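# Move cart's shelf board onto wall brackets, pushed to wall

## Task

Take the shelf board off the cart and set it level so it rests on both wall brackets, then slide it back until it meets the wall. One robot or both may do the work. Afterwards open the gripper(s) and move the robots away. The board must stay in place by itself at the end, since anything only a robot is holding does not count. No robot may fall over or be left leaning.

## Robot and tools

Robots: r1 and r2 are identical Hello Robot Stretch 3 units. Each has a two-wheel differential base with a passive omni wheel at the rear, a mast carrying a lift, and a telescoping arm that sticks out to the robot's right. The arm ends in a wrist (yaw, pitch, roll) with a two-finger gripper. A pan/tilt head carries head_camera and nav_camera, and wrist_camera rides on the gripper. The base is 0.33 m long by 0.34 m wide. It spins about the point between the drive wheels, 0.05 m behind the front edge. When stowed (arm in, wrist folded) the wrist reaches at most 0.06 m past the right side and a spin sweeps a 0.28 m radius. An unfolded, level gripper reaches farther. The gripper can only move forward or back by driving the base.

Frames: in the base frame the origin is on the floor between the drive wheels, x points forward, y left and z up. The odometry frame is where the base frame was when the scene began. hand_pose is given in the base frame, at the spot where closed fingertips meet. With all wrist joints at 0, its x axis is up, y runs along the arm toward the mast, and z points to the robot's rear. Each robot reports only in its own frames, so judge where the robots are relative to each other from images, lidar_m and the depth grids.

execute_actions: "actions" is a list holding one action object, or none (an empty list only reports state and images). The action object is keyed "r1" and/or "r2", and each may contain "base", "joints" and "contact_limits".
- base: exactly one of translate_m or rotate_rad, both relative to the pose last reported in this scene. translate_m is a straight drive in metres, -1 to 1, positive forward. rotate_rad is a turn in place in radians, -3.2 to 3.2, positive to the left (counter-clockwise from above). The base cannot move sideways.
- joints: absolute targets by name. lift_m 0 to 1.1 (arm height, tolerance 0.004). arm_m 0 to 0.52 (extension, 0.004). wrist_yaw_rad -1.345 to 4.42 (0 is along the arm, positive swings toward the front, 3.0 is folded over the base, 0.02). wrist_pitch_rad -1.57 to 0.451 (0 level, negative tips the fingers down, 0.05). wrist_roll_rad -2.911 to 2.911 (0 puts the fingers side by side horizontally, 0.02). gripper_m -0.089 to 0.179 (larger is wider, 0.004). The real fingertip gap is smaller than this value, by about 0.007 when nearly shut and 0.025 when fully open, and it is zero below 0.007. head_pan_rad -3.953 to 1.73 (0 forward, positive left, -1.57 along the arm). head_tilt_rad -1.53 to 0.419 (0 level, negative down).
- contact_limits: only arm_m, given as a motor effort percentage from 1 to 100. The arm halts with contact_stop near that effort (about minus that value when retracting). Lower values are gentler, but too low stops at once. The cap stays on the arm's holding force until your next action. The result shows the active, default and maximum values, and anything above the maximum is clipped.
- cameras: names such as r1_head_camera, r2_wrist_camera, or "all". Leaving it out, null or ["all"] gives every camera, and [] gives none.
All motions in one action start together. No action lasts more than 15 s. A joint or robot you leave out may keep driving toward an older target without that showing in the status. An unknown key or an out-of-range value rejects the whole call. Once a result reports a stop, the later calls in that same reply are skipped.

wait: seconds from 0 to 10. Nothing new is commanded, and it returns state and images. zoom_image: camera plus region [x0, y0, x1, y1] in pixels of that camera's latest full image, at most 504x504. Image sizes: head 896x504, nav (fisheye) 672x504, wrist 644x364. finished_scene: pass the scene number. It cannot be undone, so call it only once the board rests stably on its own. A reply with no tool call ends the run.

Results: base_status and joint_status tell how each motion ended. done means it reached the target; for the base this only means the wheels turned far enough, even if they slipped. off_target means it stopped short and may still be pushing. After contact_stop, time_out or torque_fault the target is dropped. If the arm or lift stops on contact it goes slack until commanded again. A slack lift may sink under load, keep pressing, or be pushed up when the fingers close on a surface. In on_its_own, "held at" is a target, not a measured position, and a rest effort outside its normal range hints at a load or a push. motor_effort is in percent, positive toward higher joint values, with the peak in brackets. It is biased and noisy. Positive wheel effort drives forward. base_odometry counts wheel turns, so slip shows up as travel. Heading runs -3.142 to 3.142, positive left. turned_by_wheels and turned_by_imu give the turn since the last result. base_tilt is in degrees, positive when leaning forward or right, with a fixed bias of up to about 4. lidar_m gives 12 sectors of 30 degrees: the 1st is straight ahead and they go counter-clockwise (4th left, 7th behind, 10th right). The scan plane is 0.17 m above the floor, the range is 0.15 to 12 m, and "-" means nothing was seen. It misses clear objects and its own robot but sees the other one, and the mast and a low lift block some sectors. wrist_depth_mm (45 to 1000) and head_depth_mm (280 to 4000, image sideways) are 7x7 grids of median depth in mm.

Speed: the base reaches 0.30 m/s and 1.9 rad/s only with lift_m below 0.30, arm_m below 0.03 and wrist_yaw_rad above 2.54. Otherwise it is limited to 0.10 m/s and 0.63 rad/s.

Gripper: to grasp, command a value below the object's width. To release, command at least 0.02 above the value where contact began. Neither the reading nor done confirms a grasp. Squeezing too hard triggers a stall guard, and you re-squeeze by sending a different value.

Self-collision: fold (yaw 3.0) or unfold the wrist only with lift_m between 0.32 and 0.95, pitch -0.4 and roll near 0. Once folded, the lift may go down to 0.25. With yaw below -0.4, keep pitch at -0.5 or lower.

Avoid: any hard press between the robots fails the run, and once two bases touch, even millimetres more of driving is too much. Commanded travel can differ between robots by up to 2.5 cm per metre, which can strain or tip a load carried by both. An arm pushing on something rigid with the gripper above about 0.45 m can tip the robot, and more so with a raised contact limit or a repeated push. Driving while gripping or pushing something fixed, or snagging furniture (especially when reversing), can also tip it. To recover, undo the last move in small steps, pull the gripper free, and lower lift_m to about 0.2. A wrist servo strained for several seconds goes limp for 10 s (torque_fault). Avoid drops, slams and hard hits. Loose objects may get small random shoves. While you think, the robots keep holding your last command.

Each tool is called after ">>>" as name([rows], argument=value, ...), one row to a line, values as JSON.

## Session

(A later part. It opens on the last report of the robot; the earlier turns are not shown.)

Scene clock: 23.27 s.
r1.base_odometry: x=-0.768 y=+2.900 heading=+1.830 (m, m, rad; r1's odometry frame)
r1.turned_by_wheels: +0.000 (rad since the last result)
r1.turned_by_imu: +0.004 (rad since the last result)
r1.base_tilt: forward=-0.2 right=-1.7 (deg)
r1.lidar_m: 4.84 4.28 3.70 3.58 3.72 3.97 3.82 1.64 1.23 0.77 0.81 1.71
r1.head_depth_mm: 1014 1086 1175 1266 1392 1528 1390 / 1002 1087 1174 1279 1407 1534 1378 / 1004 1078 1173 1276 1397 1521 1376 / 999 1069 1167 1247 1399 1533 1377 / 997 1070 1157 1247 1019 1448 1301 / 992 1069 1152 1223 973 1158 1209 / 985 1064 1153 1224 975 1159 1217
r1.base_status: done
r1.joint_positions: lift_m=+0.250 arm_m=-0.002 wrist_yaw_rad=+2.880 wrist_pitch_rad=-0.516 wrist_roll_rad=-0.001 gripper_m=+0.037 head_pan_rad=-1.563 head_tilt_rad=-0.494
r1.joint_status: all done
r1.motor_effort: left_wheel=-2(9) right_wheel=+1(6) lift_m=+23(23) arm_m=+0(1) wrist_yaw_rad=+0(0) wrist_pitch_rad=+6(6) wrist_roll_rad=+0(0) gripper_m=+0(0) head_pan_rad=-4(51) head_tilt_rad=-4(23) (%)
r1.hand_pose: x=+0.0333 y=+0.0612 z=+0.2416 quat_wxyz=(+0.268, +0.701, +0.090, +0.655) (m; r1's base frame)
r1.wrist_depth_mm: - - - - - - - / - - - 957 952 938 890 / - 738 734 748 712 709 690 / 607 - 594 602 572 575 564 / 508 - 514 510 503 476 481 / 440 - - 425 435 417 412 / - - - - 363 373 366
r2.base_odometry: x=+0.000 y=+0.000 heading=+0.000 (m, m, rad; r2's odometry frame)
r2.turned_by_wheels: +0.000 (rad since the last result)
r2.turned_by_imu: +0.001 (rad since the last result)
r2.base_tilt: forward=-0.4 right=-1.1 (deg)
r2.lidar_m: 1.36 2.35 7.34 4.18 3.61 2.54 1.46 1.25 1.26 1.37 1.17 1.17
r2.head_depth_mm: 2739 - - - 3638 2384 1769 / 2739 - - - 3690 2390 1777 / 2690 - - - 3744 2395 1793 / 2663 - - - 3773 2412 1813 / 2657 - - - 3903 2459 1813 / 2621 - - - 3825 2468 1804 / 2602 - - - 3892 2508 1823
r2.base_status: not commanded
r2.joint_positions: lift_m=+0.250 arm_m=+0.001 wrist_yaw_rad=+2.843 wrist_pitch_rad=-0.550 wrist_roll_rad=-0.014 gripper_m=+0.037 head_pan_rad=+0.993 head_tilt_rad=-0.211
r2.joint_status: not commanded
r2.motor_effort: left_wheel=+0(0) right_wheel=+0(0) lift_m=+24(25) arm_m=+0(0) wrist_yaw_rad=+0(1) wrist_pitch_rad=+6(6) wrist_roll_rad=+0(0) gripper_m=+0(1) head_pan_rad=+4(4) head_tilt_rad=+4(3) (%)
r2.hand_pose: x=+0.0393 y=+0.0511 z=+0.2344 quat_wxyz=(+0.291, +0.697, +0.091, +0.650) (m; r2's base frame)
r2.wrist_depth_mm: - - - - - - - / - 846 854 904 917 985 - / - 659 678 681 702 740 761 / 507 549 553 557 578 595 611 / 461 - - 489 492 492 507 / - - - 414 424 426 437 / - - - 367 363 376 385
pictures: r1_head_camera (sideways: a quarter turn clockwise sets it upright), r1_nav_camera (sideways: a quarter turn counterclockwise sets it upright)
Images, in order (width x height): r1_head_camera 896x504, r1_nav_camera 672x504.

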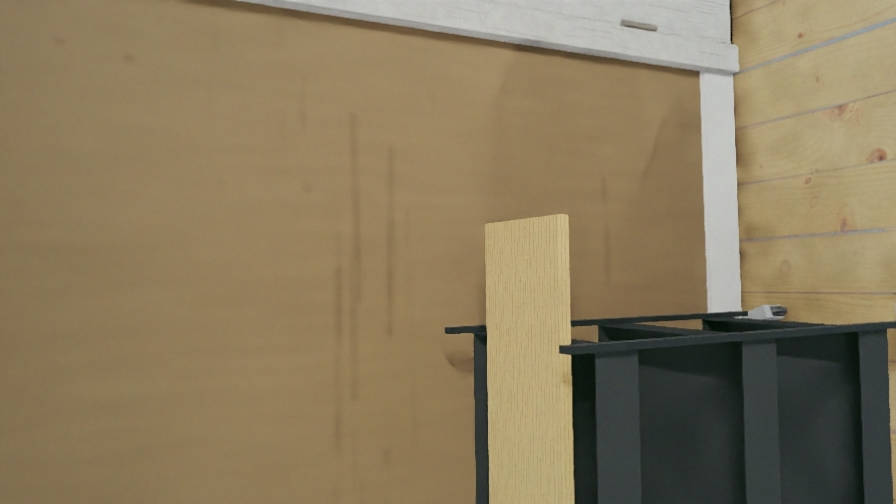

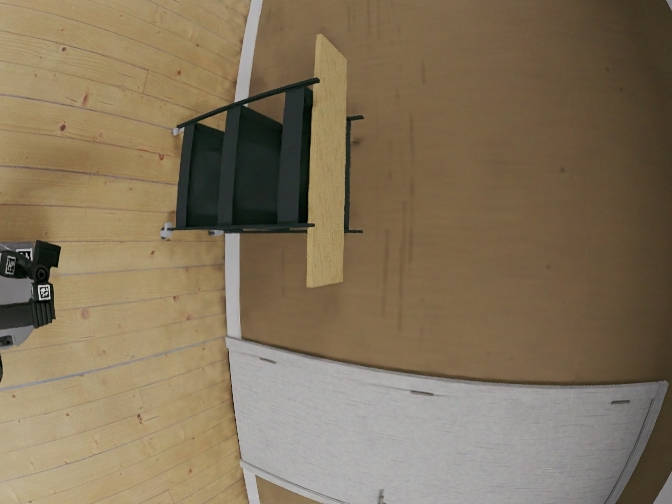

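>>> execute_actions([
  {"r2":{"base":{"rotate_rad":1.47},"joints":{"head_pan_rad":0,"head_tilt_rad":-0.4}},"r1":{"joints":{"lift_m":0.7,"head_pan_rad":-1.2,"head_tilt_rad":-0.6}}},
], cameras=["r1_head_camera"])

>>> execute_actions([
  {"r2":{"base":{"translate_m":1.0}},"r1":{"joints":{"wrist_yaw_rad":0.0,"wrist_pitch_rad":-0.4}}},
], cameras=[])

>>> execute_actions([
  {"r2":{"base":{"translate_m":1.0}},"r1":{"joints":{"wrist_pitch_rad":0.0,"wrist_roll_rad":1.57,"gripper_m":0.1}}},
], cameras=[])

>>> execute_actions([
  {"r2":{"base":{"translate_m":1.0}}},
], cameras=["r1_head_camera","r1_nav_camera","r1_wrist_camera","r2_nav_camera"])

Scene clock: 29.37 s.
r1.base_odometry: x=-0.768 y=+2.900 heading=+1.830 (m, m, rad; r1's odometry frame)
r1.turned_by_wheels: +0.000 (rad since the last result)
r1.turned_by_imu: +0.001 (rad since the last result)
r1.base_tilt: forward=-0.1 right=-1.6 (deg)
r1.lidar_m: 4.87 4.36 3.71 3.58 3.74 3.95 3.81 1.64 1.23 0.77 0.80 1.71
r1.head_depth_mm: 968 1049 1144 1023 1415 1494 1295 / 995 1086 1184 1023 1426 1487 1297 / 1019 1119 1230 1050 1187 1303 1251 / 1059 1140 1263 1068 1222 1303 1294 / 1087 1177 1297 1072 1261 1408 1290 / 1119 1221 1350 1068 1302 1458 1297 / 1157 1267 1390 1589 1767 1527 1293
r1.base_status: not commanded
r1.joint_positions: lift_m=+0.700 arm_m=-0.002 wrist_yaw_rad=+2.880 wrist_pitch_rad=-0.516 wrist_roll_rad=-0.001 gripper_m=+0.037 head_pan_rad=-1.207 head_tilt_rad=-0.592
r1.joint_status: all done
r1.motor_effort: left_wheel=-2(2) right_wheel=+1(1) lift_m=+35(37) arm_m=+0(0) wrist_yaw_rad=+0(0) wrist_pitch_rad=+5(6) wrist_roll_rad=+0(0) gripper_m=+0(0) head_pan_rad=+4(33) head_tilt_rad=-5(18) (%)
r1.hand_pose: x=+0.0333 y=+0.0612 z=+0.6911 quat_wxyz=(+0.268, +0.701, +0.090, +0.655) (m; r1's base frame)
r1.wrist_depth_mm: - - - - - - - / - - - - - - - / - - - - - - - / - - - - - - - / - - - - - - - / 963 930 - 923 929 921 928 / 833 828 834 825 780 801 782
r2.base_odometry: x=+0.000 y=+0.000 heading=+1.470 (m, m, rad; r2's odometry frame)
r2.turned_by_wheels: +1.470 (rad since the last result)
r2.turned_by_imu: +1.450 (rad since the last result)
r2.base_tilt: forward=-0.5 right=-1.0 (deg)
r2.lidar_m: 4.40 3.63 3.18 1.57 1.26 1.26 1.37 1.19 1.18 1.29 1.98 7.54
r2.head_depth_mm: - - - 3774 2487 1829 1452 / - - - 3862 2485 1870 1459 / - - - 3897 2529 1852 1468 / - - - 3831 2512 1848 1478 / - - - 3973 2538 1864 1486 / - - - 3868 2548 1885 1484 / 3706 3859 - - 2552 1884 1492
r2.base_status: done
r2.joint_positions: lift_m=+0.250 arm_m=+0.001 wrist_yaw_rad=+2.843 wrist_pitch_rad=-0.550 wrist_roll_rad=-0.014 gripper_m=+0.037 head_pan_rad=+0.007 head_tilt_rad=-0.396
r2.joint_status: all done
r2.motor_effort: left_wheel=-3(11) right_wheel=+2(8) lift_m=+24(24) arm_m=-1(1) wrist_yaw_rad=+0(0) wrist_pitch_rad=+6(6) wrist_roll_rad=+0(0) gripper_m=+0(0) head_pan_rad=-1(33) head_tilt_rad=-1(12) (%)
r2.hand_pose: x=+0.0393 y=+0.0510 z=+0.2344 quat_wxyz=(+0.291, +0.697, +0.091, +0.650) (m; r2's base frame)
r2.wrist_depth_mm: - - - - - - - / - 832 855 885 932 968 - / - 655 669 698 712 742 770 / 510 548 555 566 583 595 598 / 463 - - 492 491 500 503 / - - - 415 425 427 441 / - - - 363 360 378 383
pictures: r1_head_camera (sideways: a quarter turn clockwise sets it upright)
Images, in order (width x height): r1_head_camera 896x504.

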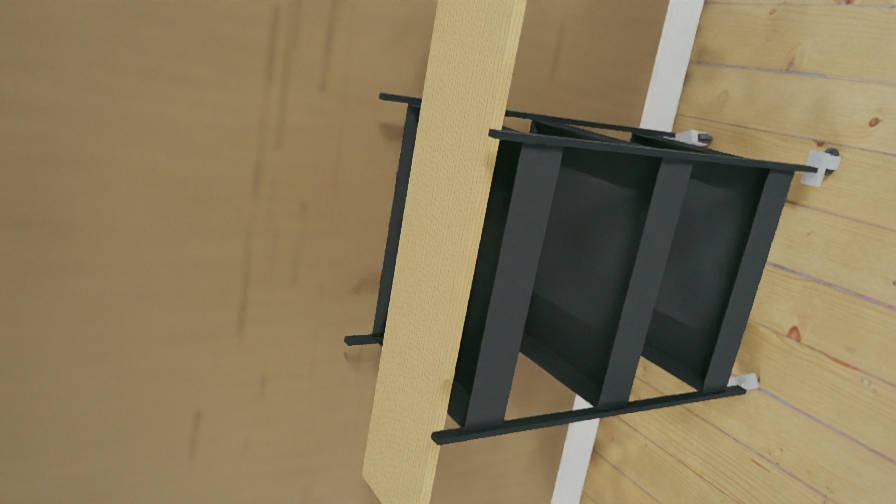

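Scene clock: 34.30 s.
r1.base_odometry: x=-0.768 y=+2.900 heading=+1.830 (m, m, rad; r1's odometry frame)
r1.turned_by_wheels: +0.000 (rad since the last result)
r1.turned_by_imu: +0.001 (rad since the last result)
r1.base_tilt: forward=-0.2 right=-1.7 (deg)
r1.lidar_m: 4.86 3.39 3.68 3.58 3.74 3.95 3.83 1.63 1.23 0.77 0.80 1.71
r1.head_depth_mm: 970 1045 1138 1025 1399 1498 1318 / 997 1081 1181 1024 1425 1470 1322 / 1028 1112 1219 1062 1191 1309 1254 / 1050 1153 1268 1072 1221 1309 1299 / 1088 1187 1300 1070 1267 1413 1290 / 1118 1224 1340 1073 1297 1455 1295 / 1155 1259 1400 1577 1762 1518 1289
r1.base_status: not commanded
r1.joint_positions: lift_m=+0.700 arm_m=-0.002 wrist_yaw_rad=+0.002 wrist_pitch_rad=-0.420 wrist_roll_rad=-0.001 gripper_m=+0.037 head_pan_rad=-1.207 head_tilt_rad=-0.592
r1.joint_status: all done
r1.motor_effort: left_wheel=-2(2) right_wheel=+2(1) lift_m=+35(35) arm_m=-1(0) wrist_yaw_rad=-2(2) wrist_pitch_rad=+8(8) wrist_roll_rad=+0(0) gripper_m=+0(0) head_pan_rad=+4(4) head_tilt_rad=-4(4) (%)
r1.hand_pose: x=-0.0210 y=-0.3668 z=+0.7120 quat_wxyz=(+0.692, +0.148, -0.691, -0.147) (m; r1's base frame)
r1.wrist_depth_mm: 684 631 710 819 831 822 825 / 515 503 515 897 897 897 905 / - 946 903 - - - - / - 807 790 - - - - / - 939 938 - - - - / - 837 877 - - - - / 892 872 859 839 837 841 827
r2.base_odometry: x=+0.101 y=+0.995 heading=+1.470 (m, m, rad; r2's odometry frame)
r2.turned_by_wheels: +0.000 (rad since the last result)
r2.turned_by_imu: +0.008 (rad since the last result)
r2.base_tilt: forward=-0.5 right=-1.0 (deg)
r2.lidar_m: 3.38 2.99 2.98 2.53 2.05 2.03 2.24 1.81 1.80 1.97 3.07 6.74
r2.head_depth_mm: - - - 3785 2493 1843 1460 / - - - 3830 2481 1839 1464 / - - - 3457 2459 1872 1493 / - - - 3902 2477 1860 1484 / 3841 - - 3693 2495 1885 1482 / 3412 3507 3637 3659 2550 1870 1486 / 3127 3235 3344 3372 2542 1872 1483
r2.base_status: done
r2.joint_positions: lift_m=+0.250 arm_m=+0.001 wrist_yaw_rad=+2.843 wrist_pitch_rad=-0.550 wrist_roll_rad=-0.014 gripper_m=+0.037 head_pan_rad=+0.007 head_tilt_rad=-0.396
r2.joint_status: not commanded
r2.motor_effort: left_wheel=-3(9) right_wheel=+2(7) lift_m=+24(25) arm_m=+0(0) wrist_yaw_rad=+0(0) wrist_pitch_rad=+6(6) wrist_roll_rad=+0(0) gripper_m=+0(0) head_pan_rad=-2(2) head_tilt_rad=-1(1) (%)
r2.hand_pose: x=+0.0393 y=+0.0510 z=+0.2344 quat_wxyz=(+0.291, +0.697, +0.091, +0.650) (m; r2's base frame)
r2.wrist_depth_mm: - - - - - - - / - 842 850 900 922 960 - / - 663 673 691 717 739 745 / 510 546 552 562 581 596 611 / 463 - - 490 486 500 506 / - - - 419 424 426 438 / - - - 366 359 378 383
pictures: none
No camera images: the call's "cameras" was empty. Leave "cameras" out to get every camera's image.

Scene clock: 39.23 s.
r1.base_odometry: x=-0.768 y=+2.900 heading=+1.830 (m, m, rad; r1's odometry frame)
r1.turned_by_wheels: +0.000 (rad since the last result)
r1.turned_by_imu: +0.001 (rad since the last result)
r1.base_tilt: forward=-0.1 right=-1.7 (deg)
r1.lidar_m: 4.86 2.40 3.72 3.58 3.72 3.96 3.83 1.64 1.23 0.77 0.80 1.71
r1.head_depth_mm: 970 1048 1152 1023 1397 1506 1298 / 993 1079 1185 1025 1419 1487 1287 / 1024 1118 1224 1053 1181 1298 1250 / 1049 1145 1264 1070 1215 1306 1282 / 1083 1184 1299 1067 1256 1412 1296 / 1124 1222 1337 1070 1300 1454 1286 / 1153 1267 1394 1585 1742 1530 1296
r1.base_status: not commanded
r1.joint_positions: lift_m=+0.700 arm_m=-0.002 wrist_yaw_rad=+0.002 wrist_pitch_rad=-0.023 wrist_roll_rad=+1.568 gripper_m=+0.100 head_pan_rad=-1.207 head_tilt_rad=-0.592
r1.joint_status: all done
r1.motor_effort: left_wheel=-2(2) right_wheel=+1(1) lift_m=+35(35) arm_m=+0(0) wrist_yaw_rad=-2(2) wrist_pitch_rad=+9(9) wrist_roll_rad=+1(3) gripper_m=+1(93) head_pan_rad=+5(4) head_tilt_rad=-4(4) (%)
r1.hand_pose: x=-0.0208 y=-0.3983 z=+0.8082 quat_wxyz=(+0.002, +0.001, -1.000, -0.012) (m; r1's base frame)
r1.wrist_depth_mm: 831 836 832 863 858 902 873 / 863 865 877 886 910 917 886 / 873 881 913 911 931 946 923 / 913 892 901 949 917 931 836 / 903 929 940 936 584 570 748 / 932 932 - - 565 577 793 / - - - - 802 773 760
r2.base_odometry: x=+0.202 y=+1.990 heading=+1.470 (m, m, rad; r2's odometry frame)
r2.turned_by_wheels: +0.000 (rad since the last result)
r2.turned_by_imu: +0.008 (rad since the last result)
r2.base_tilt: forward=-0.4 right=-1.1 (deg)
r2.lidar_m: 2.39 2.37 2.35 2.58 2.83 2.81 3.01 2.44 2.43 2.68 4.19 5.85
r2.head_depth_mm: - - - 3800 2500 1851 1458 / - - - 3552 2492 1841 1464 / 3753 - - 3861 2467 1838 1466 / 3234 3407 3664 3654 2507 1863 1476 / 2934 3116 3224 3293 2512 1853 1484 / 2718 2804 2836 2858 2524 1870 1485 / 2436 2514 2578 2723 2569 1880 1490
r2.base_status: done
r2.joint_positions: lift_m=+0.250 arm_m=+0.001 wrist_yaw_rad=+2.843 wrist_pitch_rad=-0.550 wrist_roll_rad=-0.014 gripper_m=+0.037 head_pan_rad=+0.007 head_tilt_rad=-0.396
r2.joint_status: not commanded
r2.motor_effort: left_wheel=-3(10) right_wheel=+2(7) lift_m=+25(25) arm_m=-1(0) wrist_yaw_rad=+0(0) wrist_pitch_rad=+6(6) wrist_roll_rad=+0(0) gripper_m=+0(0) head_pan_rad=-2(2) head_tilt_rad=-3(2) (%)
r2.hand_pose: x=+0.0393 y=+0.0510 z=+0.2344 quat_wxyz=(+0.291, +0.697, +0.091, +0.650) (m; r2's base frame)
r2.wrist_depth_mm: - - - - - - - / - 824 855 871 921 958 - / - 666 673 696 710 726 760 / 509 542 557 571 581 593 609 / 464 - - 492 491 497 510 / - - - 415 429 431 438 / - - - 364 362 374 381
pictures: none
No camera images: the call's "cameras" was empty. Leave "cameras" out to get every camera's image.

Scene clock: 44.17 s.
r1.base_odometry: x=-0.768 y=+2.900 heading=+1.830 (m, m, rad; r1's odometry frame)
r1.turned_by_wheels: +0.000 (rad since the last result)
r1.turned_by_imu: +0.001 (rad since the last result)
r1.base_tilt: forward=-0.1 right=-1.7 (deg)
r1.lidar_m: 4.85 1.42 3.71 3.57 3.74 3.97 3.82 1.64 1.23 0.77 0.80 1.71
r1.head_depth_mm: 972 1049 1144 1023 1398 1508 1294 / 997 1081 1188 1026 1418 1494 1293 / 1020 1116 1228 1051 1188 1302 1253 / 1053 1149 1264 1074 1220 1310 1290 / 1080 1189 1298 1072 1261 1413 1291 / 1118 1222 1346 1071 1299 1445 1299 / 1155 1272 1389 1575 1779 1532 1291
r1.base_status: not commanded
r1.joint_positions: lift_m=+0.700 arm_m=-0.002 wrist_yaw_rad=+0.002 wrist_pitch_rad=-0.023 wrist_roll_rad=+1.568 gripper_m=+0.100 head_pan_rad=-1.207 head_tilt_rad=-0.592
r1.joint_status: not commanded
r1.motor_effort: left_wheel=-2(2) right_wheel=+2(1) lift_m=+35(35) arm_m=+0(0) wrist_yaw_rad=-2(2) wrist_pitch_rad=+9(9) wrist_roll_rad=+1(1) gripper_m=+0(1) head_pan_rad=+4(5) head_tilt_rad=-4(5) (%)
r1.hand_pose: x=-0.0208 y=-0.3983 z=+0.8082 quat_wxyz=(+0.002, +0.001, -1.000, -0.012) (m; r1's base frame)
r1.wrist_depth_mm: 848 871 834 874 880 895 863 / 856 841 877 887 908 904 879 / 886 887 913 903 908 897 917 / 907 898 925 930 941 920 834 / 915 933 941 939 588 583 739 / 937 946 - - 563 580 769 / - - - - 825 762 791
r2.base_odometry: x=+0.303 y=+2.985 heading=+1.470 (m, m, rad; r2's odometry frame)
r2.turned_by_wheels: +0.000 (rad since the last result)
r2.turned_by_imu: +0.008 (rad since the last result)
r2.base_tilt: forward=-0.5 right=-1.1 (deg)
r2.lidar_m: 1.60 1.53 1.71 1.89 2.98 3.59 3.78 3.09 3.08 3.39 5.25 1.42
r2.head_depth_mm: 3765 3776 - 3267 2485 1596 1462 / 3164 3424 3680 3057 2507 1680 1465 / 2656 2844 3032 3113 2515 1866 1470 / 2345 2512 2630 2769 2516 1853 1486 / 2117 2219 2329 2461 2191 1869 1488 / 1931 2003 2083 1943 2016 1816 1499 / 1749 1819 1882 1806 1884 1809 1490
r2.base_status: done
r2.joint_positions: lift_m=+0.250 arm_m=+0.001 wrist_yaw_rad=+2.843 wrist_pitch_rad=-0.550 wrist_roll_rad=-0.014 gripper_m=+0.037 head_pan_rad=+0.007 head_tilt_rad=-0.396
r2.joint_status: not commanded
r2.motor_effort: left_wheel=-3(10) right_wheel=+2(6) lift_m=+24(25) arm_m=-1(0) wrist_yaw_rad=-1(1) wrist_pitch_rad=+6(6) wrist_roll_rad=+0(0) gripper_m=+1(0) head_pan_rad=-2(2) head_tilt_rad=-2(2) (%)
r2.hand_pose: x=+0.0393 y=+0.0510 z=+0.2343 quat_wxyz=(+0.291, +0.697, +0.091, +0.650) (m; r2's base frame)
r2.wrist_depth_mm: - - - - - - - / - 821 837 887 913 968 - / - 653 667 690 710 734 752 / 505 545 555 572 586 596 610 / 465 - - 491 485 497 512 / - - - 413 428 431 434 / - - - 364 361 375 386
pictures: r1_head_camera (sideways: a quarter turn clockwise sets it upright), r1_nav_camera (sideways: a quarter turn counterclockwise sets it upright), r1_wrist_camera, r2_nav_camera (sideways: a quarter turn counterclockwise sets it upright)
Images, in order (width x height): r1_head_camera 896x504, r1_nav_camera 672x504, r1_wrist_camera 644x364, r2_nav_camera 672x504.

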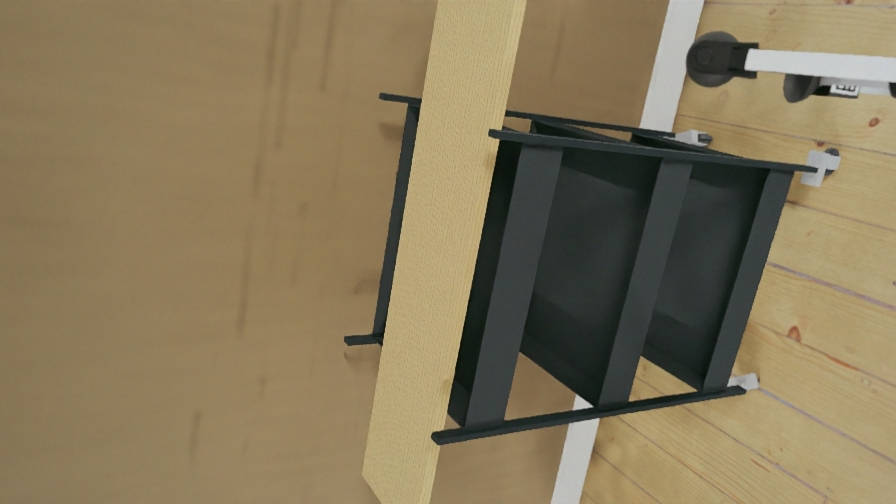

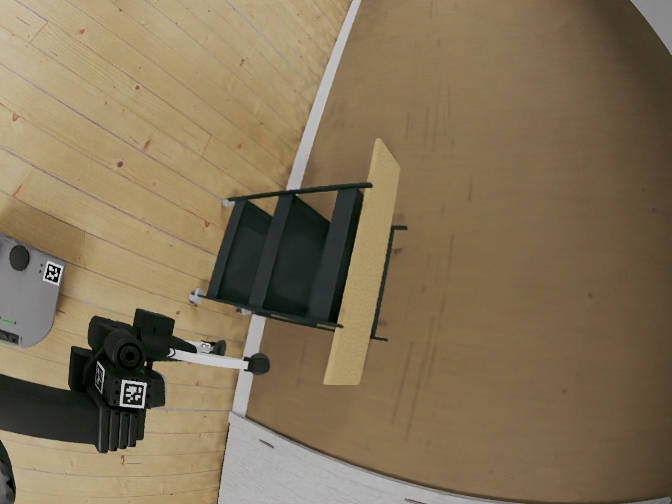

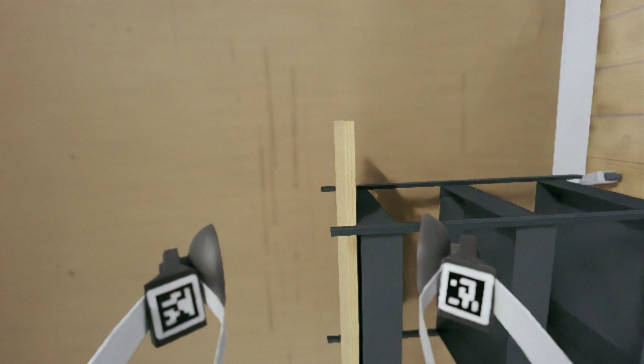

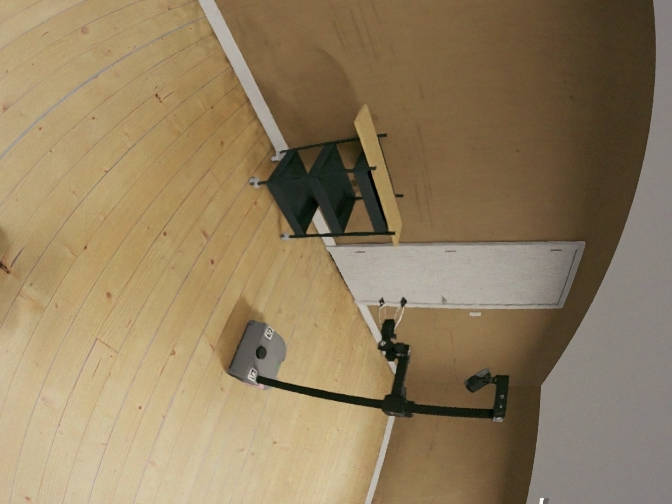

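>>> execute_actions([
  {"r2":{"base":{"translate_m":0.52}},"r1":{"joints":{"lift_m":0.662}}},
], cameras=[])

>>> execute_actions([
  {"r2":{"base":{"rotate_rad":2.47},"joints":{"lift_m":0.66,"wrist_pitch_rad":-0.4,"head_pan_rad":-1.9,"head_tilt_rad":-0.6}}},
], cameras=["r2_head_camera","r2_nav_camera"])

Scene clock: 47.93 s.
r1.base_odometry: x=-0.768 y=+2.900 heading=+1.830 (m, m, rad; r1's odometry frame)
r1.turned_by_wheels: +0.000 (rad since the last result)
r1.turned_by_imu: +0.001 (rad since the last result)
r1.base_tilt: forward=-0.1 right=-1.7 (deg)
r1.lidar_m: 0.94 4.98 3.69 3.57 3.73 3.95 3.83 1.64 1.23 0.77 0.80 1.71
r1.head_depth_mm: 969 1046 1140 1029 1402 1510 1292 / 995 1078 1187 1026 1432 1535 1314 / 1025 1109 1222 1050 1175 1306 1254 / 1047 1153 1269 1069 1223 1309 1295 / 1088 1189 1298 1071 1262 1402 1298 / 1112 1228 1350 1069 1301 1449 1297 / 1156 1268 1406 1576 1760 1530 1295
r1.base_status: not commanded
r1.joint_positions: lift_m=+0.662 arm_m=-0.002 wrist_yaw_rad=+0.002 wrist_pitch_rad=-0.022 wrist_roll_rad=+1.568 gripper_m=+0.100 head_pan_rad=-1.207 head_tilt_rad=-0.592
r1.joint_status: all done
r1.motor_effort: left_wheel=-3(2) right_wheel=+1(1) lift_m=+22(32) arm_m=+0(1) wrist_yaw_rad=-2(2) wrist_pitch_rad=+8(9) wrist_roll_rad=+0(1) gripper_m=+1(1) head_pan_rad=+4(4) head_tilt_rad=-4(4) (%)
r1.hand_pose: x=-0.0209 y=-0.3983 z=+0.7710 quat_wxyz=(+0.002, +0.001, -1.000, -0.011) (m; r1's base frame)
r1.wrist_depth_mm: 848 818 850 890 864 881 857 / 862 869 878 883 921 914 866 / 861 884 896 893 923 928 853 / 894 920 933 914 926 902 820 / 914 940 939 752 952 593 709 / 958 986 - 939 - 804 735 / - - - - 914 670 730
r2.base_odometry: x=+0.355 y=+3.502 heading=+1.469 (m, m, rad; r2's odometry frame)
r2.turned_by_wheels: +0.000 (rad since the last result)
r2.turned_by_imu: +0.004 (rad since the last result)
r2.base_tilt: forward=-0.4 right=-1.1 (deg)
r2.lidar_m: 1.18 1.05 1.38 1.53 2.41 3.99 4.20 3.43 3.40 3.76 4.84 0.95
r2.head_depth_mm: 3014 3265 3477 3574 1149 1832 1278 / 2499 2724 2909 3146 2351 1844 1462 / 2144 2316 2423 2577 2489 1863 1482 / 1898 2004 2095 2236 2264 1854 1479 / 1690 1781 1855 1963 2099 1798 1469 / 1538 1605 1688 1695 1491 1528 1425 / 1399 1459 1517 1550 1270 1355 1382
r2.base_status: done
r2.joint_positions: lift_m=+0.250 arm_m=+0.001 wrist_yaw_rad=+2.843 wrist_pitch_rad=-0.550 wrist_roll_rad=-0.014 gripper_m=+0.037 head_pan_rad=+0.007 head_tilt_rad=-0.396
r2.joint_status: not commanded
r2.motor_effort: left_wheel=-3(9) right_wheel=+2(7) lift_m=+24(25) arm_m=+0(1) wrist_yaw_rad=+0(0) wrist_pitch_rad=+6(6) wrist_roll_rad=+0(0) gripper_m=+0(1) head_pan_rad=-1(2) head_tilt_rad=-1(1) (%)
r2.hand_pose: x=+0.0393 y=+0.0510 z=+0.2343 quat_wxyz=(+0.291, +0.697, +0.091, +0.650) (m; r2's base frame)
r2.wrist_depth_mm: - - - - - - - / - 827 868 893 927 965 - / - 668 671 695 703 750 754 / 504 545 554 569 578 598 614 / 464 - - 492 492 499 511 / - - - 417 423 429 439 / - - - 363 362 378 385
pictures: none
No camera images: the call's "cameras" was empty. Leave "cameras" out to get every camera's image.

Scene clock: 52.50 s.
r1.base_odometry: x=-0.768 y=+2.900 heading=+1.830 (m, m, rad; r1's odometry frame)
r1.turned_by_wheels: +0.000 (rad since the last result)
r1.turned_by_imu: +0.001 (rad since the last result)
r1.base_tilt: forward=-0.2 right=-1.6 (deg)
r1.lidar_m: 0.95 0.93 3.70 3.58 3.74 3.95 3.82 1.64 1.23 0.77 0.80 1.71
r1.head_depth_mm: 966 1047 1143 1027 1410 1503 1283 / 992 1081 1179 1025 1418 1531 1307 / 1024 1119 1218 1051 1184 1306 1252 / 1059 1145 1269 1069 1219 1300 1290 / 1083 1184 1306 1072 1262 1413 1289 / 1121 1225 1344 1072 1300 1450 1291 / 1156 1273 1393 1578 1743 1523 1288
r1.base_status: not commanded
r1.joint_positions: lift_m=+0.662 arm_m=-0.002 wrist_yaw_rad=+0.002 wrist_pitch_rad=-0.022 wrist_roll_rad=+1.568 gripper_m=+0.100 head_pan_rad=-1.207 head_tilt_rad=-0.592
r1.joint_status: not commanded
r1.motor_effort: left_wheel=-2(2) right_wheel=+2(1) lift_m=+22(22) arm_m=+0(0) wrist_yaw_rad=-2(2) wrist_pitch_rad=+9(8) wrist_roll_rad=+1(0) gripper_m=+1(1) head_pan_rad=+3(5) head_tilt_rad=-4(4) (%)
r1.hand_pose: x=-0.0209 y=-0.3983 z=+0.7710 quat_wxyz=(+0.002, +0.001, -1.000, -0.011) (m; r1's base frame)
r1.wrist_depth_mm: 827 845 835 872 865 875 832 / 838 880 877 872 888 906 867 / 879 885 919 935 892 960 849 / 891 899 926 928 927 950 810 / 926 934 937 762 943 583 692 / 969 960 - 962 - 794 733 / - - - - 912 697 742
r2.base_odometry: x=+0.355 y=+3.502 heading=-2.344 (m, m, rad; r2's odometry frame)
r2.turned_by_wheels: +2.470 (rad since the last result)
r2.turned_by_imu: +2.441 (rad since the last result)
r2.base_tilt: forward=-0.4 right=-1.0 (deg)
r2.lidar_m: 3.97 4.16 3.53 3.40 3.55 4.93 0.94 1.93 1.05 1.38 1.44 1.99
r2.head_depth_mm: 1365 1505 1613 1459 1715 1530 1273 / 1316 1448 1526 1531 1597 1525 1273 / 1272 1389 1487 1237 1476 1479 1277 / 1220 1348 1444 1589 1748 1531 1282 / 1192 1285 1405 1573 1724 1530 1279 / 1145 1235 1366 1501 1681 1530 1284 / 1112 1212 1321 1457 1596 1541 1284
r2.base_status: done
r2.joint_positions: lift_m=+0.660 arm_m=+0.001 wrist_yaw_rad=+2.843 wrist_pitch_rad=-0.419 wrist_roll_rad=-0.014 gripper_m=+0.037 head_pan_rad=-1.893 head_tilt_rad=-0.593
r2.joint_status: all done
r2.motor_effort: left_wheel=-3(12) right_wheel=+2(7) lift_m=+30(34) arm_m=+0(0) wrist_yaw_rad=+0(1) wrist_pitch_rad=+9(9) wrist_roll_rad=+0(0) gripper_m=+0(0) head_pan_rad=-2(34) head_tilt_rad=-3(16) (%)
r2.hand_pose: x=+0.0447 y=+0.0686 z=+0.6724 quat_wxyz=(+0.248, +0.701, +0.045, +0.667) (m; r2's base frame)
r2.wrist_depth_mm: - - - - - - - / - - - - - - - / - - - - - - - / - - - - - - - / - - - - - - - / 914 952 - 953 - - - / 798 - 822 845 848 880 874
pictures: r2_head_camera (sideways: a quarter turn clockwise sets it upright), r2_nav_camera (sideways: a quarter turn counterclockwise sets it upright)
Images, in order (width x height): r2_head_camera 896x504, r2_nav_camera 672x504.

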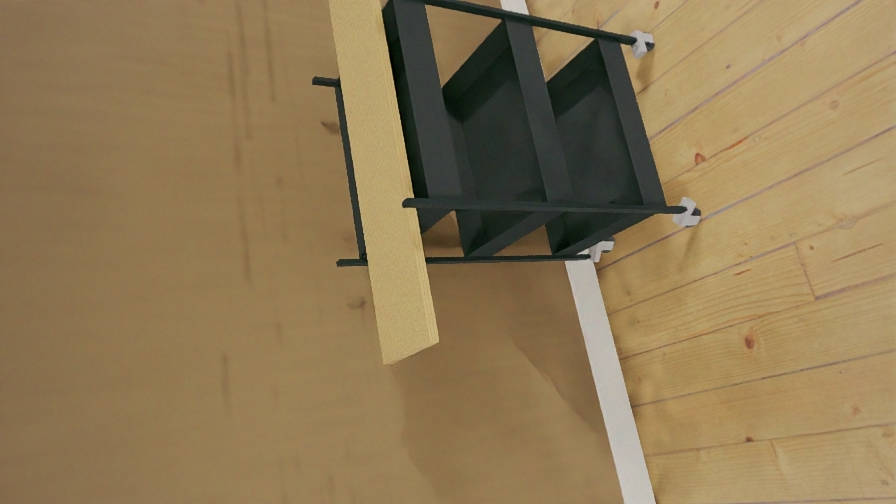

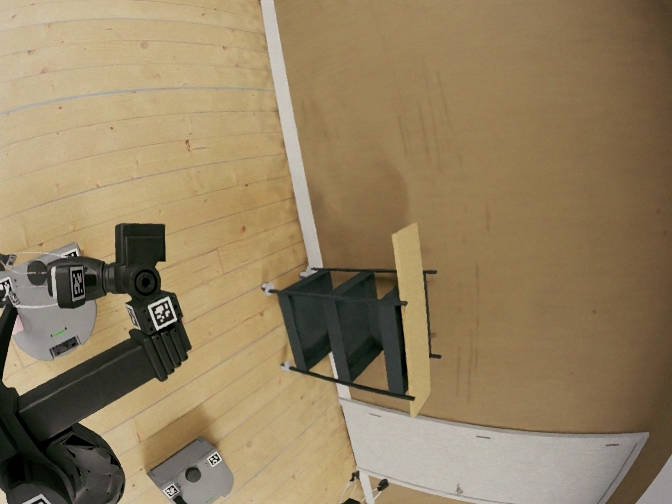

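>>> execute_actions([
  {"r2":{"base":{"rotate_rad":0.38}}},
], cameras=[])

>>> execute_actions([
  {"r2":{"base":{"translate_m":-0.48}}},
], cameras=[])

>>> execute_actions([
  {"r2":{"base":{"rotate_rad":-0.38}}},
], cameras=[])

>>> execute_actions([
  {"r2":{"joints":{"wrist_yaw_rad":0.0,"head_pan_rad":-1.57}}},
], cameras=[])

>>> execute_actions([
  {"r2":{"joints":{"wrist_pitch_rad":0.0,"wrist_roll_rad":1.57,"gripper_m":0.1}}},
], cameras=["r2_head_camera","r2_nav_camera","r2_wrist_camera","r1_nav_camera"])

Scene clock: 54.57 s.
r1.base_odometry: x=-0.768 y=+2.900 heading=+1.830 (m, m, rad; r1's odometry frame)
r1.turned_by_wheels: +0.000 (rad since the last result)
r1.turned_by_imu: +0.000 (rad since the last result)
r1.base_tilt: forward=-0.2 right=-1.7 (deg)
r1.lidar_m: 0.95 0.88 3.71 3.56 3.73 3.96 3.84 1.64 1.23 0.77 0.81 1.71
r1.head_depth_mm: 969 1050 1139 1028 1397 1511 1298 / 995 1082 1186 1025 1424 1528 1313 / 1024 1124 1218 1054 1184 1298 1252 / 1054 1150 1271 1073 1234 1303 1299 / 1085 1188 1298 1069 1270 1411 1291 / 1115 1225 1347 1068 1300 1441 1297 / 1150 1268 1392 1588 1768 1519 1288
r1.base_status: not commanded
r1.joint_positions: lift_m=+0.662 arm_m=-0.002 wrist_yaw_rad=+0.002 wrist_pitch_rad=-0.022 wrist_roll_rad=+1.568 gripper_m=+0.100 head_pan_rad=-1.207 head_tilt_rad=-0.592
r1.joint_status: not commanded
r1.motor_effort: left_wheel=-2(2) right_wheel=+1(1) lift_m=+22(22) arm_m=+0(0) wrist_yaw_rad=-2(2) wrist_pitch_rad=+9(8) wrist_roll_rad=+1(0) gripper_m=+1(0) head_pan_rad=+5(4) head_tilt_rad=-4(4) (%)
r1.hand_pose: x=-0.0209 y=-0.3983 z=+0.7710 quat_wxyz=(+0.002, +0.001, -1.000, -0.011) (m; r1's base frame)
r1.wrist_depth_mm: 844 838 880 853 867 880 842 / 852 869 871 875 870 931 830 / 878 903 898 904 890 930 849 / 909 925 917 894 936 933 832 / 933 917 929 763 953 585 711 / 931 944 - 990 - 788 726 / - - - - 931 668 751
r2.base_odometry: x=+0.355 y=+3.502 heading=-1.964 (m, m, rad; r2's odometry frame)
r2.turned_by_wheels: +0.380 (rad since the last result)
r2.turned_by_imu: +0.376 (rad since the last result)
r2.base_tilt: forward=-0.5 right=-1.0 (deg)
r2.lidar_m: 4.01 3.68 3.41 3.44 4.32 1.02 0.94 1.05 1.14 1.39 1.75 3.63
r2.head_depth_mm: 1144 1256 1369 1483 1629 1447 1271 / 1140 1259 1386 1534 1714 1523 1278 / 1149 1258 1391 1532 1716 1521 1274 / 1154 1263 1396 1554 1728 1532 1282 / 1163 1263 1399 1559 1738 1533 1277 / 1163 1263 1408 1555 1735 1528 1279 / 1163 1274 1397 1565 1741 1537 1289
r2.base_status: done
r2.joint_positions: lift_m=+0.660 arm_m=+0.001 wrist_yaw_rad=+2.843 wrist_pitch_rad=-0.419 wrist_roll_rad=-0.014 gripper_m=+0.037 head_pan_rad=-1.893 head_tilt_rad=-0.593
r2.joint_status: not commanded
r2.motor_effort: left_wheel=-3(8) right_wheel=+2(6) lift_m=+31(31) arm_m=-1(1) wrist_yaw_rad=+0(0) wrist_pitch_rad=+9(9) wrist_roll_rad=+0(0) gripper_m=+1(0) head_pan_rad=-2(2) head_tilt_rad=-1(3) (%)
r2.hand_pose: x=+0.0447 y=+0.0686 z=+0.6724 quat_wxyz=(+0.248, +0.701, +0.045, +0.667) (m; r2's base frame)
r2.wrist_depth_mm: - - - - - - - / - - - - - - - / - - - - - - - / - - - - - - - / - - - - - - - / 922 964 - 967 - - - / 809 - 806 835 825 884 889
pictures: none
No camera images: the call's "cameras" was empty. Leave "cameras" out to get every camera's image.

Scene clock: 60.77 s.
r1.base_odometry: x=-0.768 y=+2.900 heading=+1.830 (m, m, rad; r1's odometry frame)
r1.turned_by_wheels: +0.000 (rad since the last result)
r1.turned_by_imu: +0.001 (rad since the last result)
r1.base_tilt: forward=-0.1 right=-1.7 (deg)
r1.lidar_m: 0.40 0.40 3.70 3.57 3.73 3.97 3.83 1.64 1.23 0.77 0.80 1.71
r1.head_depth_mm: 970 1054 1146 1030 1406 1496 1288 / 995 1079 1185 1022 1428 1536 1308 / 1023 1108 1222 1054 1189 1307 1255 / 1059 1155 1268 1069 1220 1303 1291 / 1077 1182 1300 1069 1255 1420 1286 / 1119 1222 1355 1068 1296 1459 1297 / 1155 1280 1389 1580 1738 1518 1288
r1.base_status: not commanded
r1.joint_positions: lift_m=+0.662 arm_m=-0.002 wrist_yaw_rad=+0.002 wrist_pitch_rad=-0.022 wrist_roll_rad=+1.568 gripper_m=+0.100 head_pan_rad=-1.207 head_tilt_rad=-0.592
r1.joint_status: not commanded
r1.motor_effort: left_wheel=-2(2) right_wheel=+0(1) lift_m=+22(22) arm_m=-1(0) wrist_yaw_rad=-2(2) wrist_pitch_rad=+9(8) wrist_roll_rad=+1(1) gripper_m=+1(1) head_pan_rad=+4(5) head_tilt_rad=-4(5) (%)
r1.hand_pose: x=-0.0209 y=-0.3983 z=+0.7710 quat_wxyz=(+0.002, +0.001, -1.000, -0.011) (m; r1's base frame)
r1.wrist_depth_mm: 839 839 855 890 878 875 830 / 872 864 863 884 893 894 835 / 874 898 897 917 926 912 866 / 895 897 922 929 932 945 801 / 959 914 957 765 932 576 704 / 954 953 - 971 - 784 737 / - - - - 910 688 773
r2.base_odometry: x=+0.539 y=+3.945 heading=-1.964 (m, m, rad; r2's odometry frame)
r2.turned_by_wheels: +0.000 (rad since the last result)
r2.turned_by_imu: -0.002 (rad since the last result)
r2.base_tilt: forward=-0.5 right=-1.1 (deg)
r2.lidar_m: 4.45 3.87 3.59 3.61 4.53 0.48 1.96 0.85 0.78 1.21 1.51 3.12
r2.head_depth_mm: 989 1081 1189 1065 1192 1249 1239 / 990 1083 1194 1066 1188 1262 1244 / 993 1087 1196 1068 1198 1253 1248 / 994 1088 1203 1118 1456 1448 1246 / 1001 1094 1201 1126 1510 1541 1286 / 1002 1092 1205 1319 1507 1537 1287 / 1005 1100 1206 1350 1515 1532 1283
r2.base_status: done
r2.joint_positions: lift_m=+0.660 arm_m=+0.001 wrist_yaw_rad=+2.843 wrist_pitch_rad=-0.419 wrist_roll_rad=-0.014 gripper_m=+0.037 head_pan_rad=-1.893 head_tilt_rad=-0.593
r2.joint_status: not commanded
r2.motor_effort: left_wheel=-2(11) right_wheel=+2(3) lift_m=+30(31) arm_m=-1(1) wrist_yaw_rad=+0(0) wrist_pitch_rad=+10(9) wrist_roll_rad=+0(0) gripper_m=+0(1) head_pan_rad=-2(2) head_tilt_rad=-3(3) (%)
r2.hand_pose: x=+0.0447 y=+0.0686 z=+0.6724 quat_wxyz=(+0.248, +0.701, +0.045, +0.667) (m; r2's base frame)
r2.wrist_depth_mm: - - - - - - - / - - - - - - - / - - - - - - - / - - - - - - - / - - - - - - - / 915 972 - 985 - - - / 810 - 808 833 828 859 883
pictures: none
No camera images: the call's "cameras" was empty. Leave "cameras" out to get every camera's image.

Scene clock: 62.47 s.
r1.base_odometry: x=-0.768 y=+2.900 heading=+1.830 (m, m, rad; r1's odometry frame)
r1.turned_by_wheels: +0.000 (rad since the last result)
r1.turned_by_imu: +0.000 (rad since the last result)
r1.base_tilt: forward=-0.1 right=-1.7 (deg)
r1.lidar_m: 0.45 0.45 3.68 3.58 3.73 3.99 3.82 1.64 1.23 0.77 0.80 1.71
r1.head_depth_mm: 967 1051 1150 1031 1403 1503 1300 / 995 1079 1181 1032 1417 1544 1302 / 1022 1113 1222 1054 1181 1308 1251 / 1055 1149 1270 1067 1222 1298 1288 / 1079 1188 1299 1069 1257 1412 1291 / 1117 1229 1345 1068 1296 1442 1299 / 1155 1263 1392 1585 1758 1528 1291
r1.base_status: not commanded
r1.joint_positions: lift_m=+0.662 arm_m=-0.002 wrist_yaw_rad=+0.002 wrist_pitch_rad=-0.022 wrist_roll_rad=+1.568 gripper_m=+0.100 head_pan_rad=-1.207 head_tilt_rad=-0.592
r1.joint_status: not commanded
r1.motor_effort: left_wheel=-2(2) right_wheel=+1(1) lift_m=+22(22) arm_m=+0(0) wrist_yaw_rad=-2(2) wrist_pitch_rad=+9(9) wrist_roll_rad=+1(0) gripper_m=+1(1) head_pan_rad=+4(5) head_tilt_rad=-4(5) (%)
r1.hand_pose: x=-0.0209 y=-0.3983 z=+0.7710 quat_wxyz=(+0.002, +0.001, -1.000, -0.011) (m; r1's base frame)
r1.wrist_depth_mm: 838 847 867 857 852 874 846 / 854 854 899 889 892 895 861 / 880 869 892 900 921 939 843 / 916 881 913 907 954 945 819 / 912 942 947 762 935 593 702 / 947 976 - 956 - 797 744 / - - - - 949 683 749
r2.base_odometry: x=+0.539 y=+3.945 heading=-2.344 (m, m, rad; r2's odometry frame)
r2.turned_by_wheels: -0.380 (rad since the last result)
r2.turned_by_imu: -0.375 (rad since the last result)
r2.base_tilt: forward=-0.4 right=-1.1 (deg)
r2.lidar_m: 4.42 4.63 3.70 3.59 3.72 4.52 0.48 1.65 0.81 0.78 1.25 1.72
r2.head_depth_mm: 1192 1302 1442 1625 1778 1528 1277 / 1142 1249 1388 1522 1733 1530 1268 / 1102 1199 1336 1115 1237 1411 1275 / 1060 1162 1270 1085 1228 1337 1273 / 1022 1120 1227 1084 1199 1271 1258 / 991 1076 1177 1072 1048 1170 1242 / 961 1041 1135 1148 1339 1491 1277
r2.base_status: done
r2.joint_positions: lift_m=+0.660 arm_m=+0.001 wrist_yaw_rad=+2.843 wrist_pitch_rad=-0.419 wrist_roll_rad=-0.014 gripper_m=+0.037 head_pan_rad=-1.893 head_tilt_rad=-0.593
r2.joint_status: not commanded
r2.motor_effort: left_wheel=+3(9) right_wheel=-2(4) lift_m=+31(31) arm_m=-1(1) wrist_yaw_rad=+0(0) wrist_pitch_rad=+9(9) wrist_roll_rad=+0(0) gripper_m=+0(0) head_pan_rad=-2(2) head_tilt_rad=-3(3) (%)
r2.hand_pose: x=+0.0447 y=+0.0686 z=+0.6724 quat_wxyz=(+0.248, +0.701, +0.045, +0.667) (m; r2's base frame)
r2.wrist_depth_mm: - - - - - - - / - - - - - - - / - - - - - - - / - - - - - - - / - - - - - - - / 922 965 - - - - - / 798 - 801 854 827 875 888
pictures: none
No camera images: the call's "cameras" was empty. Leave "cameras" out to get every camera's image.

Scene clock: 64.90 s.
r1.base_odometry: x=-0.768 y=+2.900 heading=+1.830 (m, m, rad; r1's odometry frame)
r1.turned_by_wheels: +0.000 (rad since the last result)
r1.turned_by_imu: +0.001 (rad since the last result)
r1.base_tilt: forward=-0.2 right=-1.7 (deg)
r1.lidar_m: 0.45 0.45 3.69 3.57 3.75 3.95 3.83 1.63 1.23 0.77 0.81 1.71
r1.head_depth_mm: 963 1052 1146 1023 1401 1507 1295 / 998 1082 1185 1028 1421 1535 1316 / 1024 1115 1219 1054 1181 1300 1251 / 1052 1150 1263 1067 1220 1301 1290 / 1087 1190 1301 1071 1250 1401 1296 / 1120 1229 1357 1073 1293 1448 1285 / 1160 1269 1385 1578 1754 1519 1298
r1.base_status: not commanded
r1.joint_positions: lift_m=+0.662 arm_m=-0.002 wrist_yaw_rad=+0.002 wrist_pitch_rad=-0.022 wrist_roll_rad=+1.568 gripper_m=+0.100 head_pan_rad=-1.207 head_tilt_rad=-0.592
r1.joint_status: not commanded
r1.motor_effort: left_wheel=-2(2) right_wheel=+1(1) lift_m=+22(22) arm_m=+0(0) wrist_yaw_rad=-2(2) wrist_pitch_rad=+8(9) wrist_roll_rad=+1(1) gripper_m=+1(0) head_pan_rad=+5(5) head_tilt_rad=-4(4) (%)
r1.hand_pose: x=-0.0209 y=-0.3983 z=+0.7710 quat_wxyz=(+0.002, +0.001, -1.000, -0.011) (m; r1's base frame)
r1.wrist_depth_mm: 823 847 872 851 889 888 857 / 864 884 879 889 900 889 837 / 873 885 885 895 925 933 853 / 899 909 902 929 934 931 818 / 925 950 932 760 944 588 686 / 949 965 - 970 - 792 747 / - - - - 921 679 761
r2.base_odometry: x=+0.539 y=+3.945 heading=-2.344 (m, m, rad; r2's odometry frame)
r2.turned_by_wheels: +0.000 (rad since the last result)
r2.turned_by_imu: +0.001 (rad since the last result)
r2.base_tilt: forward=-0.5 right=-1.0 (deg)
r2.lidar_m: 4.43 4.62 3.71 3.58 3.74 4.53 0.48 1.65 0.81 0.78 1.25 1.72
r2.head_depth_mm: 1008 1101 1204 1079 1191 1194 1247 / 996 1098 1210 1080 1193 1294 1249 / 993 1096 1202 1082 1197 1265 1265 / 999 1091 1192 1072 1230 1277 1266 / 994 1083 1196 1070 1485 1531 1277 / 983 1079 1192 1071 1481 1541 1279 / 980 1076 1182 1310 1477 1526 1289
r2.base_status: not commanded
r2.joint_positions: lift_m=+0.660 arm_m=+0.001 wrist_yaw_rad=+0.003 wrist_pitch_rad=-0.419 wrist_roll_rad=-0.014 gripper_m=+0.037 head_pan_rad=-1.577 head_tilt_rad=-0.593
r2.joint_status: all done
r2.motor_effort: left_wheel=+3(3) right_wheel=-2(2) lift_m=+30(30) arm_m=-1(1) wrist_yaw_rad=-2(2) wrist_pitch_rad=+9(9) wrist_roll_rad=+0(0) gripper_m=+0(0) head_pan_rad=+4(22) head_tilt_rad=-3(2) (%)
r2.hand_pose: x=-0.0209 y=-0.3700 z=+0.6724 quat_wxyz=(+0.697, +0.149, -0.686, -0.145) (m; r2's base frame)
r2.wrist_depth_mm: 863 858 859 516 498 514 510 / 937 931 903 918 917 510 877 / - - - 960 901 963 958 / - - - 759 739 716 - / - - - - 953 - - / 927 925 - 848 867 972 - / 796 817 827 853 834 861 900
pictures: none
No camera images: the call's "cameras" was empty. Leave "cameras" out to get every camera's image.

Scene clock: 66.37 s.
r1.base_odometry: x=-0.768 y=+2.900 heading=+1.830 (m, m, rad; r1's odometry frame)
r1.turned_by_wheels: +0.000 (rad since the last result)
r1.turned_by_imu: +0.000 (rad since the last result)
r1.base_tilt: forward=-0.2 right=-1.6 (deg)
r1.lidar_m: 0.45 0.45 3.71 3.58 3.74 3.97 3.83 1.64 1.23 0.77 0.80 1.71
r1.head_depth_mm: 969 1052 1147 1030 1402 1519 1279 / 998 1081 1185 1022 1434 1538 1308 / 1021 1111 1221 1059 1188 1306 1251 / 1053 1151 1259 1070 1216 1310 1300 / 1090 1187 1296 1067 1256 1413 1301 / 1118 1225 1345 1070 1292 1447 1302 / 1146 1259 1393 1587 1759 1513 1299
r1.base_status: not commanded
r1.joint_positions: lift_m=+0.662 arm_m=-0.002 wrist_yaw_rad=+0.002 wrist_pitch_rad=-0.022 wrist_roll_rad=+1.568 gripper_m=+0.100 head_pan_rad=-1.207 head_tilt_rad=-0.592
r1.joint_status: not commanded
r1.motor_effort: left_wheel=-2(2) right_wheel=+1(1) lift_m=+22(22) arm_m=+0(0) wrist_yaw_rad=-1(2) wrist_pitch_rad=+8(8) wrist_roll_rad=+1(1) gripper_m=+0(1) head_pan_rad=+4(5) head_tilt_rad=-5(4) (%)
r1.hand_pose: x=-0.0209 y=-0.3983 z=+0.7710 quat_wxyz=(+0.002, +0.001, -1.000, -0.011) (m; r1's base frame)
r1.wrist_depth_mm: 822 836 859 880 863 858 838 / 854 852 871 907 913 910 844 / 847 881 899 888 923 928 826 / 893 902 918 912 913 927 821 / 922 920 936 748 938 585 706 / 968 953 - 939 - 790 733 / - - - - 936 675 751
r2.base_odometry: x=+0.539 y=+3.945 heading=-2.344 (m, m, rad; r2's odometry frame)
r2.turned_by_wheels: +0.000 (rad since the last result)
r2.turned_by_imu: +0.000 (rad since the last result)
r2.base_tilt: forward=-0.5 right=-1.1 (deg)
r2.lidar_m: 4.43 4.64 3.72 3.58 3.73 4.53 0.48 1.65 0.81 0.78 1.25 1.72
r2.head_depth_mm: 1005 1098 1218 1085 1191 1199 1242 / 1001 1094 1205 1084 1190 1301 1249 / 995 1083 1197 1077 1196 1266 1249 / 996 1092 1196 1068 1242 1158 1249 / 992 1081 1192 1080 1495 1532 1279 / 988 1079 1183 1078 1488 1528 1277 / 982 1076 1188 1316 1489 1545 1284
r2.base_status: not commanded
r2.joint_positions: lift_m=+0.660 arm_m=+0.001 wrist_yaw_rad=+0.002 wrist_pitch_rad=-0.023 wrist_roll_rad=+1.569 gripper_m=+0.100 head_pan_rad=-1.577 head_tilt_rad=-0.593
r2.joint_status: all done
r2.motor_effort: left_wheel=+3(3) right_wheel=-2(2) lift_m=+31(31) arm_m=-1(1) wrist_yaw_rad=-3(2) wrist_pitch_rad=+12(13) wrist_roll_rad=+0(2) gripper_m=+1(90) head_pan_rad=+3(3) head_tilt_rad=-3(1) (%)
r2.hand_pose: x=-0.0208 y=-0.4014 z=+0.7683 quat_wxyz=(+0.001, +0.001, -1.000, -0.012) (m; r2's base frame)
r2.wrist_depth_mm: 849 870 882 801 881 627 734 / 871 881 925 567 910 671 724 / 907 904 934 577 922 655 719 / 916 928 942 596 942 710 695 / 925 950 971 980 999 - 876 / 945 948 981 - - - 870 / 961 - - - - - 852
pictures: r1_nav_camera (sideways: a quarter turn counterclockwise sets it upright), r2_head_camera (sideways: a quarter turn clockwise sets it upright), r2_nav_camera (sideways: a quarter turn counterclockwise sets it upright), r2_wrist_camera
Images, in order (width x height): r1_nav_camera 672x504, r2_head_camera 896x504, r2_nav_camera 672x504, r2_wrist_camera 644x364.

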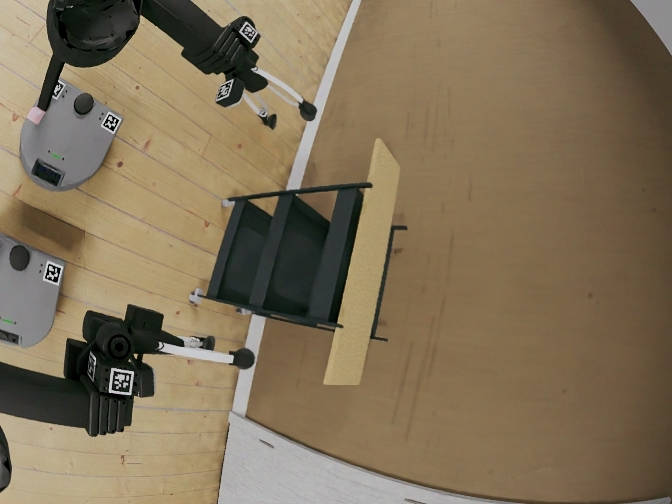

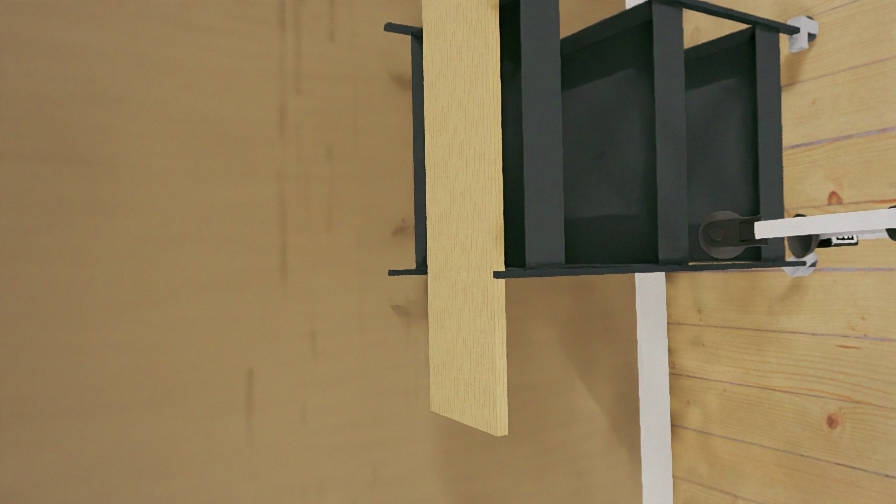

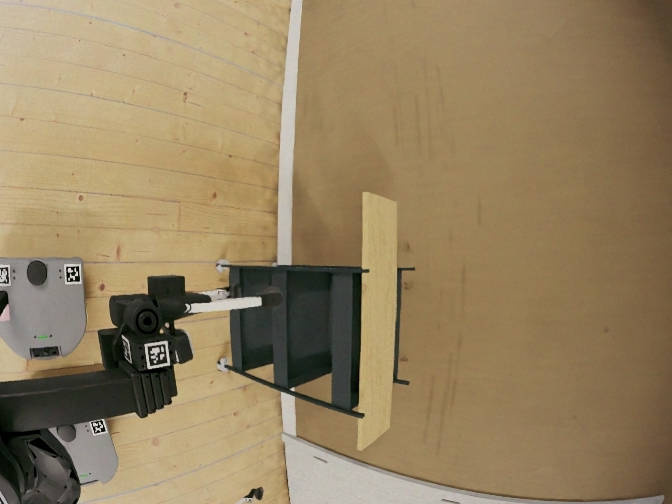

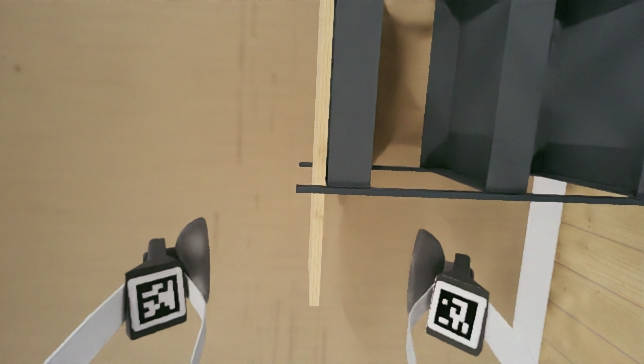

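>>> execute_actions([
  {"r2":{"base":{"translate_m":0.11},"joints":{"arm_m":0.3}},"r1":{"joints":{"arm_m":0.3}}},
], cameras=["r1_wrist_camera","r2_wrist_camera"])

Scene clock: 70.07 s.
r1.base_odometry: x=-0.768 y=+2.900 heading=+1.830 (m, m, rad; r1's odometry frame)
r1.turned_by_wheels: +0.000 (rad since the last result)
r1.turned_by_imu: +0.001 (rad since the last result)
r1.base_tilt: forward=-0.1 right=-1.6 (deg)
r1.lidar_m: 0.56 0.56 3.71 3.58 3.74 3.92 3.82 1.64 1.23 0.77 0.81 1.71
r1.head_depth_mm: 969 1049 1145 1026 1388 - 1295 / 996 1075 1184 1027 1428 1484 1290 / 1026 1113 1220 1048 1190 1301 1258 / 1052 1152 1264 1071 1223 1303 1288 / 1083 1186 1298 1068 1262 1404 1299 / 1123 1230 1342 1068 1291 1442 1298 / 1156 1278 1395 1579 1739 1521 1284
r1.base_status: not commanded
r1.joint_positions: lift_m=+0.662 arm_m=+0.300 wrist_yaw_rad=+0.001 wrist_pitch_rad=-0.022 wrist_roll_rad=+1.569 gripper_m=+0.100 head_pan_rad=-1.207 head_tilt_rad=-0.593
r1.joint_status: all done
r1.motor_effort: left_wheel=-3(3) right_wheel=+2(1) lift_m=+22(22) arm_m=+3(4) wrist_yaw_rad=-1(2) wrist_pitch_rad=+8(8) wrist_roll_rad=+1(0) gripper_m=+1(1) head_pan_rad=+4(4) head_tilt_rad=-4(5) (%)
r1.hand_pose: x=-0.0210 y=-0.7003 z=+0.7711 quat_wxyz=(+0.001, +0.001, -1.000, -0.011) (m; r1's base frame)
r1.wrist_depth_mm: 569 580 581 584 595 597 617 / 589 593 601 612 622 623 621 / 601 604 610 610 621 651 661 / 612 619 617 640 652 653 655 / 628 640 639 646 668 565 666 / 662 649 675 670 356 571 417 / 665 686 698 454 257 246 258
r2.base_odometry: x=+0.463 y=+3.867 heading=-2.344 (m, m, rad; r2's odometry frame)
r2.turned_by_wheels: +0.000 (rad since the last result)
r2.turned_by_imu: +0.002 (rad since the last result)
r2.base_tilt: forward=-0.4 right=-1.1 (deg)
r2.lidar_m: 4.32 4.52 3.71 3.58 3.72 4.61 0.59 1.65 0.81 0.78 1.25 1.73
r2.head_depth_mm: 1004 1097 1211 1077 1196 1296 1246 / 1006 1088 1211 1079 1193 1174 - / 1002 1093 1201 1087 1036 - 1252 / 998 1091 1204 1092 1471 1456 1278 / 990 1084 1196 1071 1499 1531 1279 / 987 1077 1187 1311 1501 1539 1283 / 986 1074 1185 1324 1481 1544 1281
r2.base_status: done
r2.joint_positions: lift_m=+0.660 arm_m=+0.300 wrist_yaw_rad=+0.001 wrist_pitch_rad=-0.022 wrist_roll_rad=+1.570 gripper_m=+0.100 head_pan_rad=-1.577 head_tilt_rad=-0.593
r2.joint_status: all done
r2.motor_effort: left_wheel=+3(10) right_wheel=-2(3) lift_m=+30(31) arm_m=+3(2) wrist_yaw_rad=-1(2) wrist_pitch_rad=+11(11) wrist_roll_rad=+0(0) gripper_m=+1(1) head_pan_rad=+3(3) head_tilt_rad=-2(4) (%)
r2.hand_pose: x=-0.0210 y=-0.7003 z=+0.7687 quat_wxyz=(+0.001, +0.001, -1.000, -0.011) (m; r2's base frame)
r2.wrist_depth_mm: 583 595 603 602 228 543 431 / 600 603 610 544 233 556 433 / 617 617 630 430 648 655 576 / 626 648 643 659 661 674 675 / 643 654 655 668 679 699 708 / 662 651 686 678 694 699 723 / 682 692 700 703 713 745 738
pictures: r1_wrist_camera, r2_wrist_camera
Images, in order (width x height): r1_wrist_camera 644x364, r2_wrist_camera 644x364.

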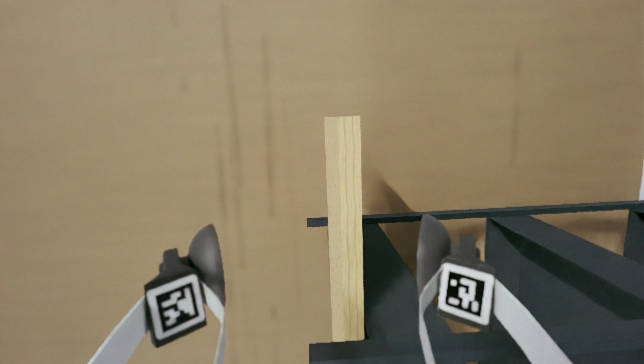

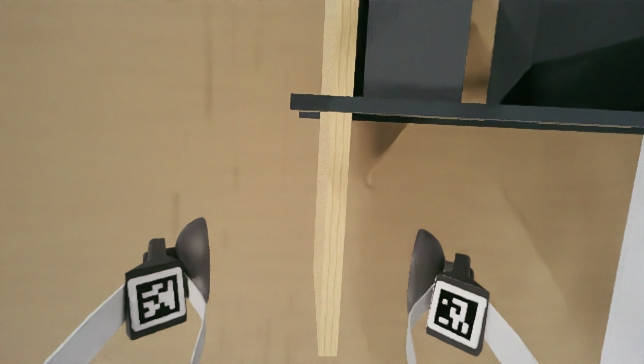

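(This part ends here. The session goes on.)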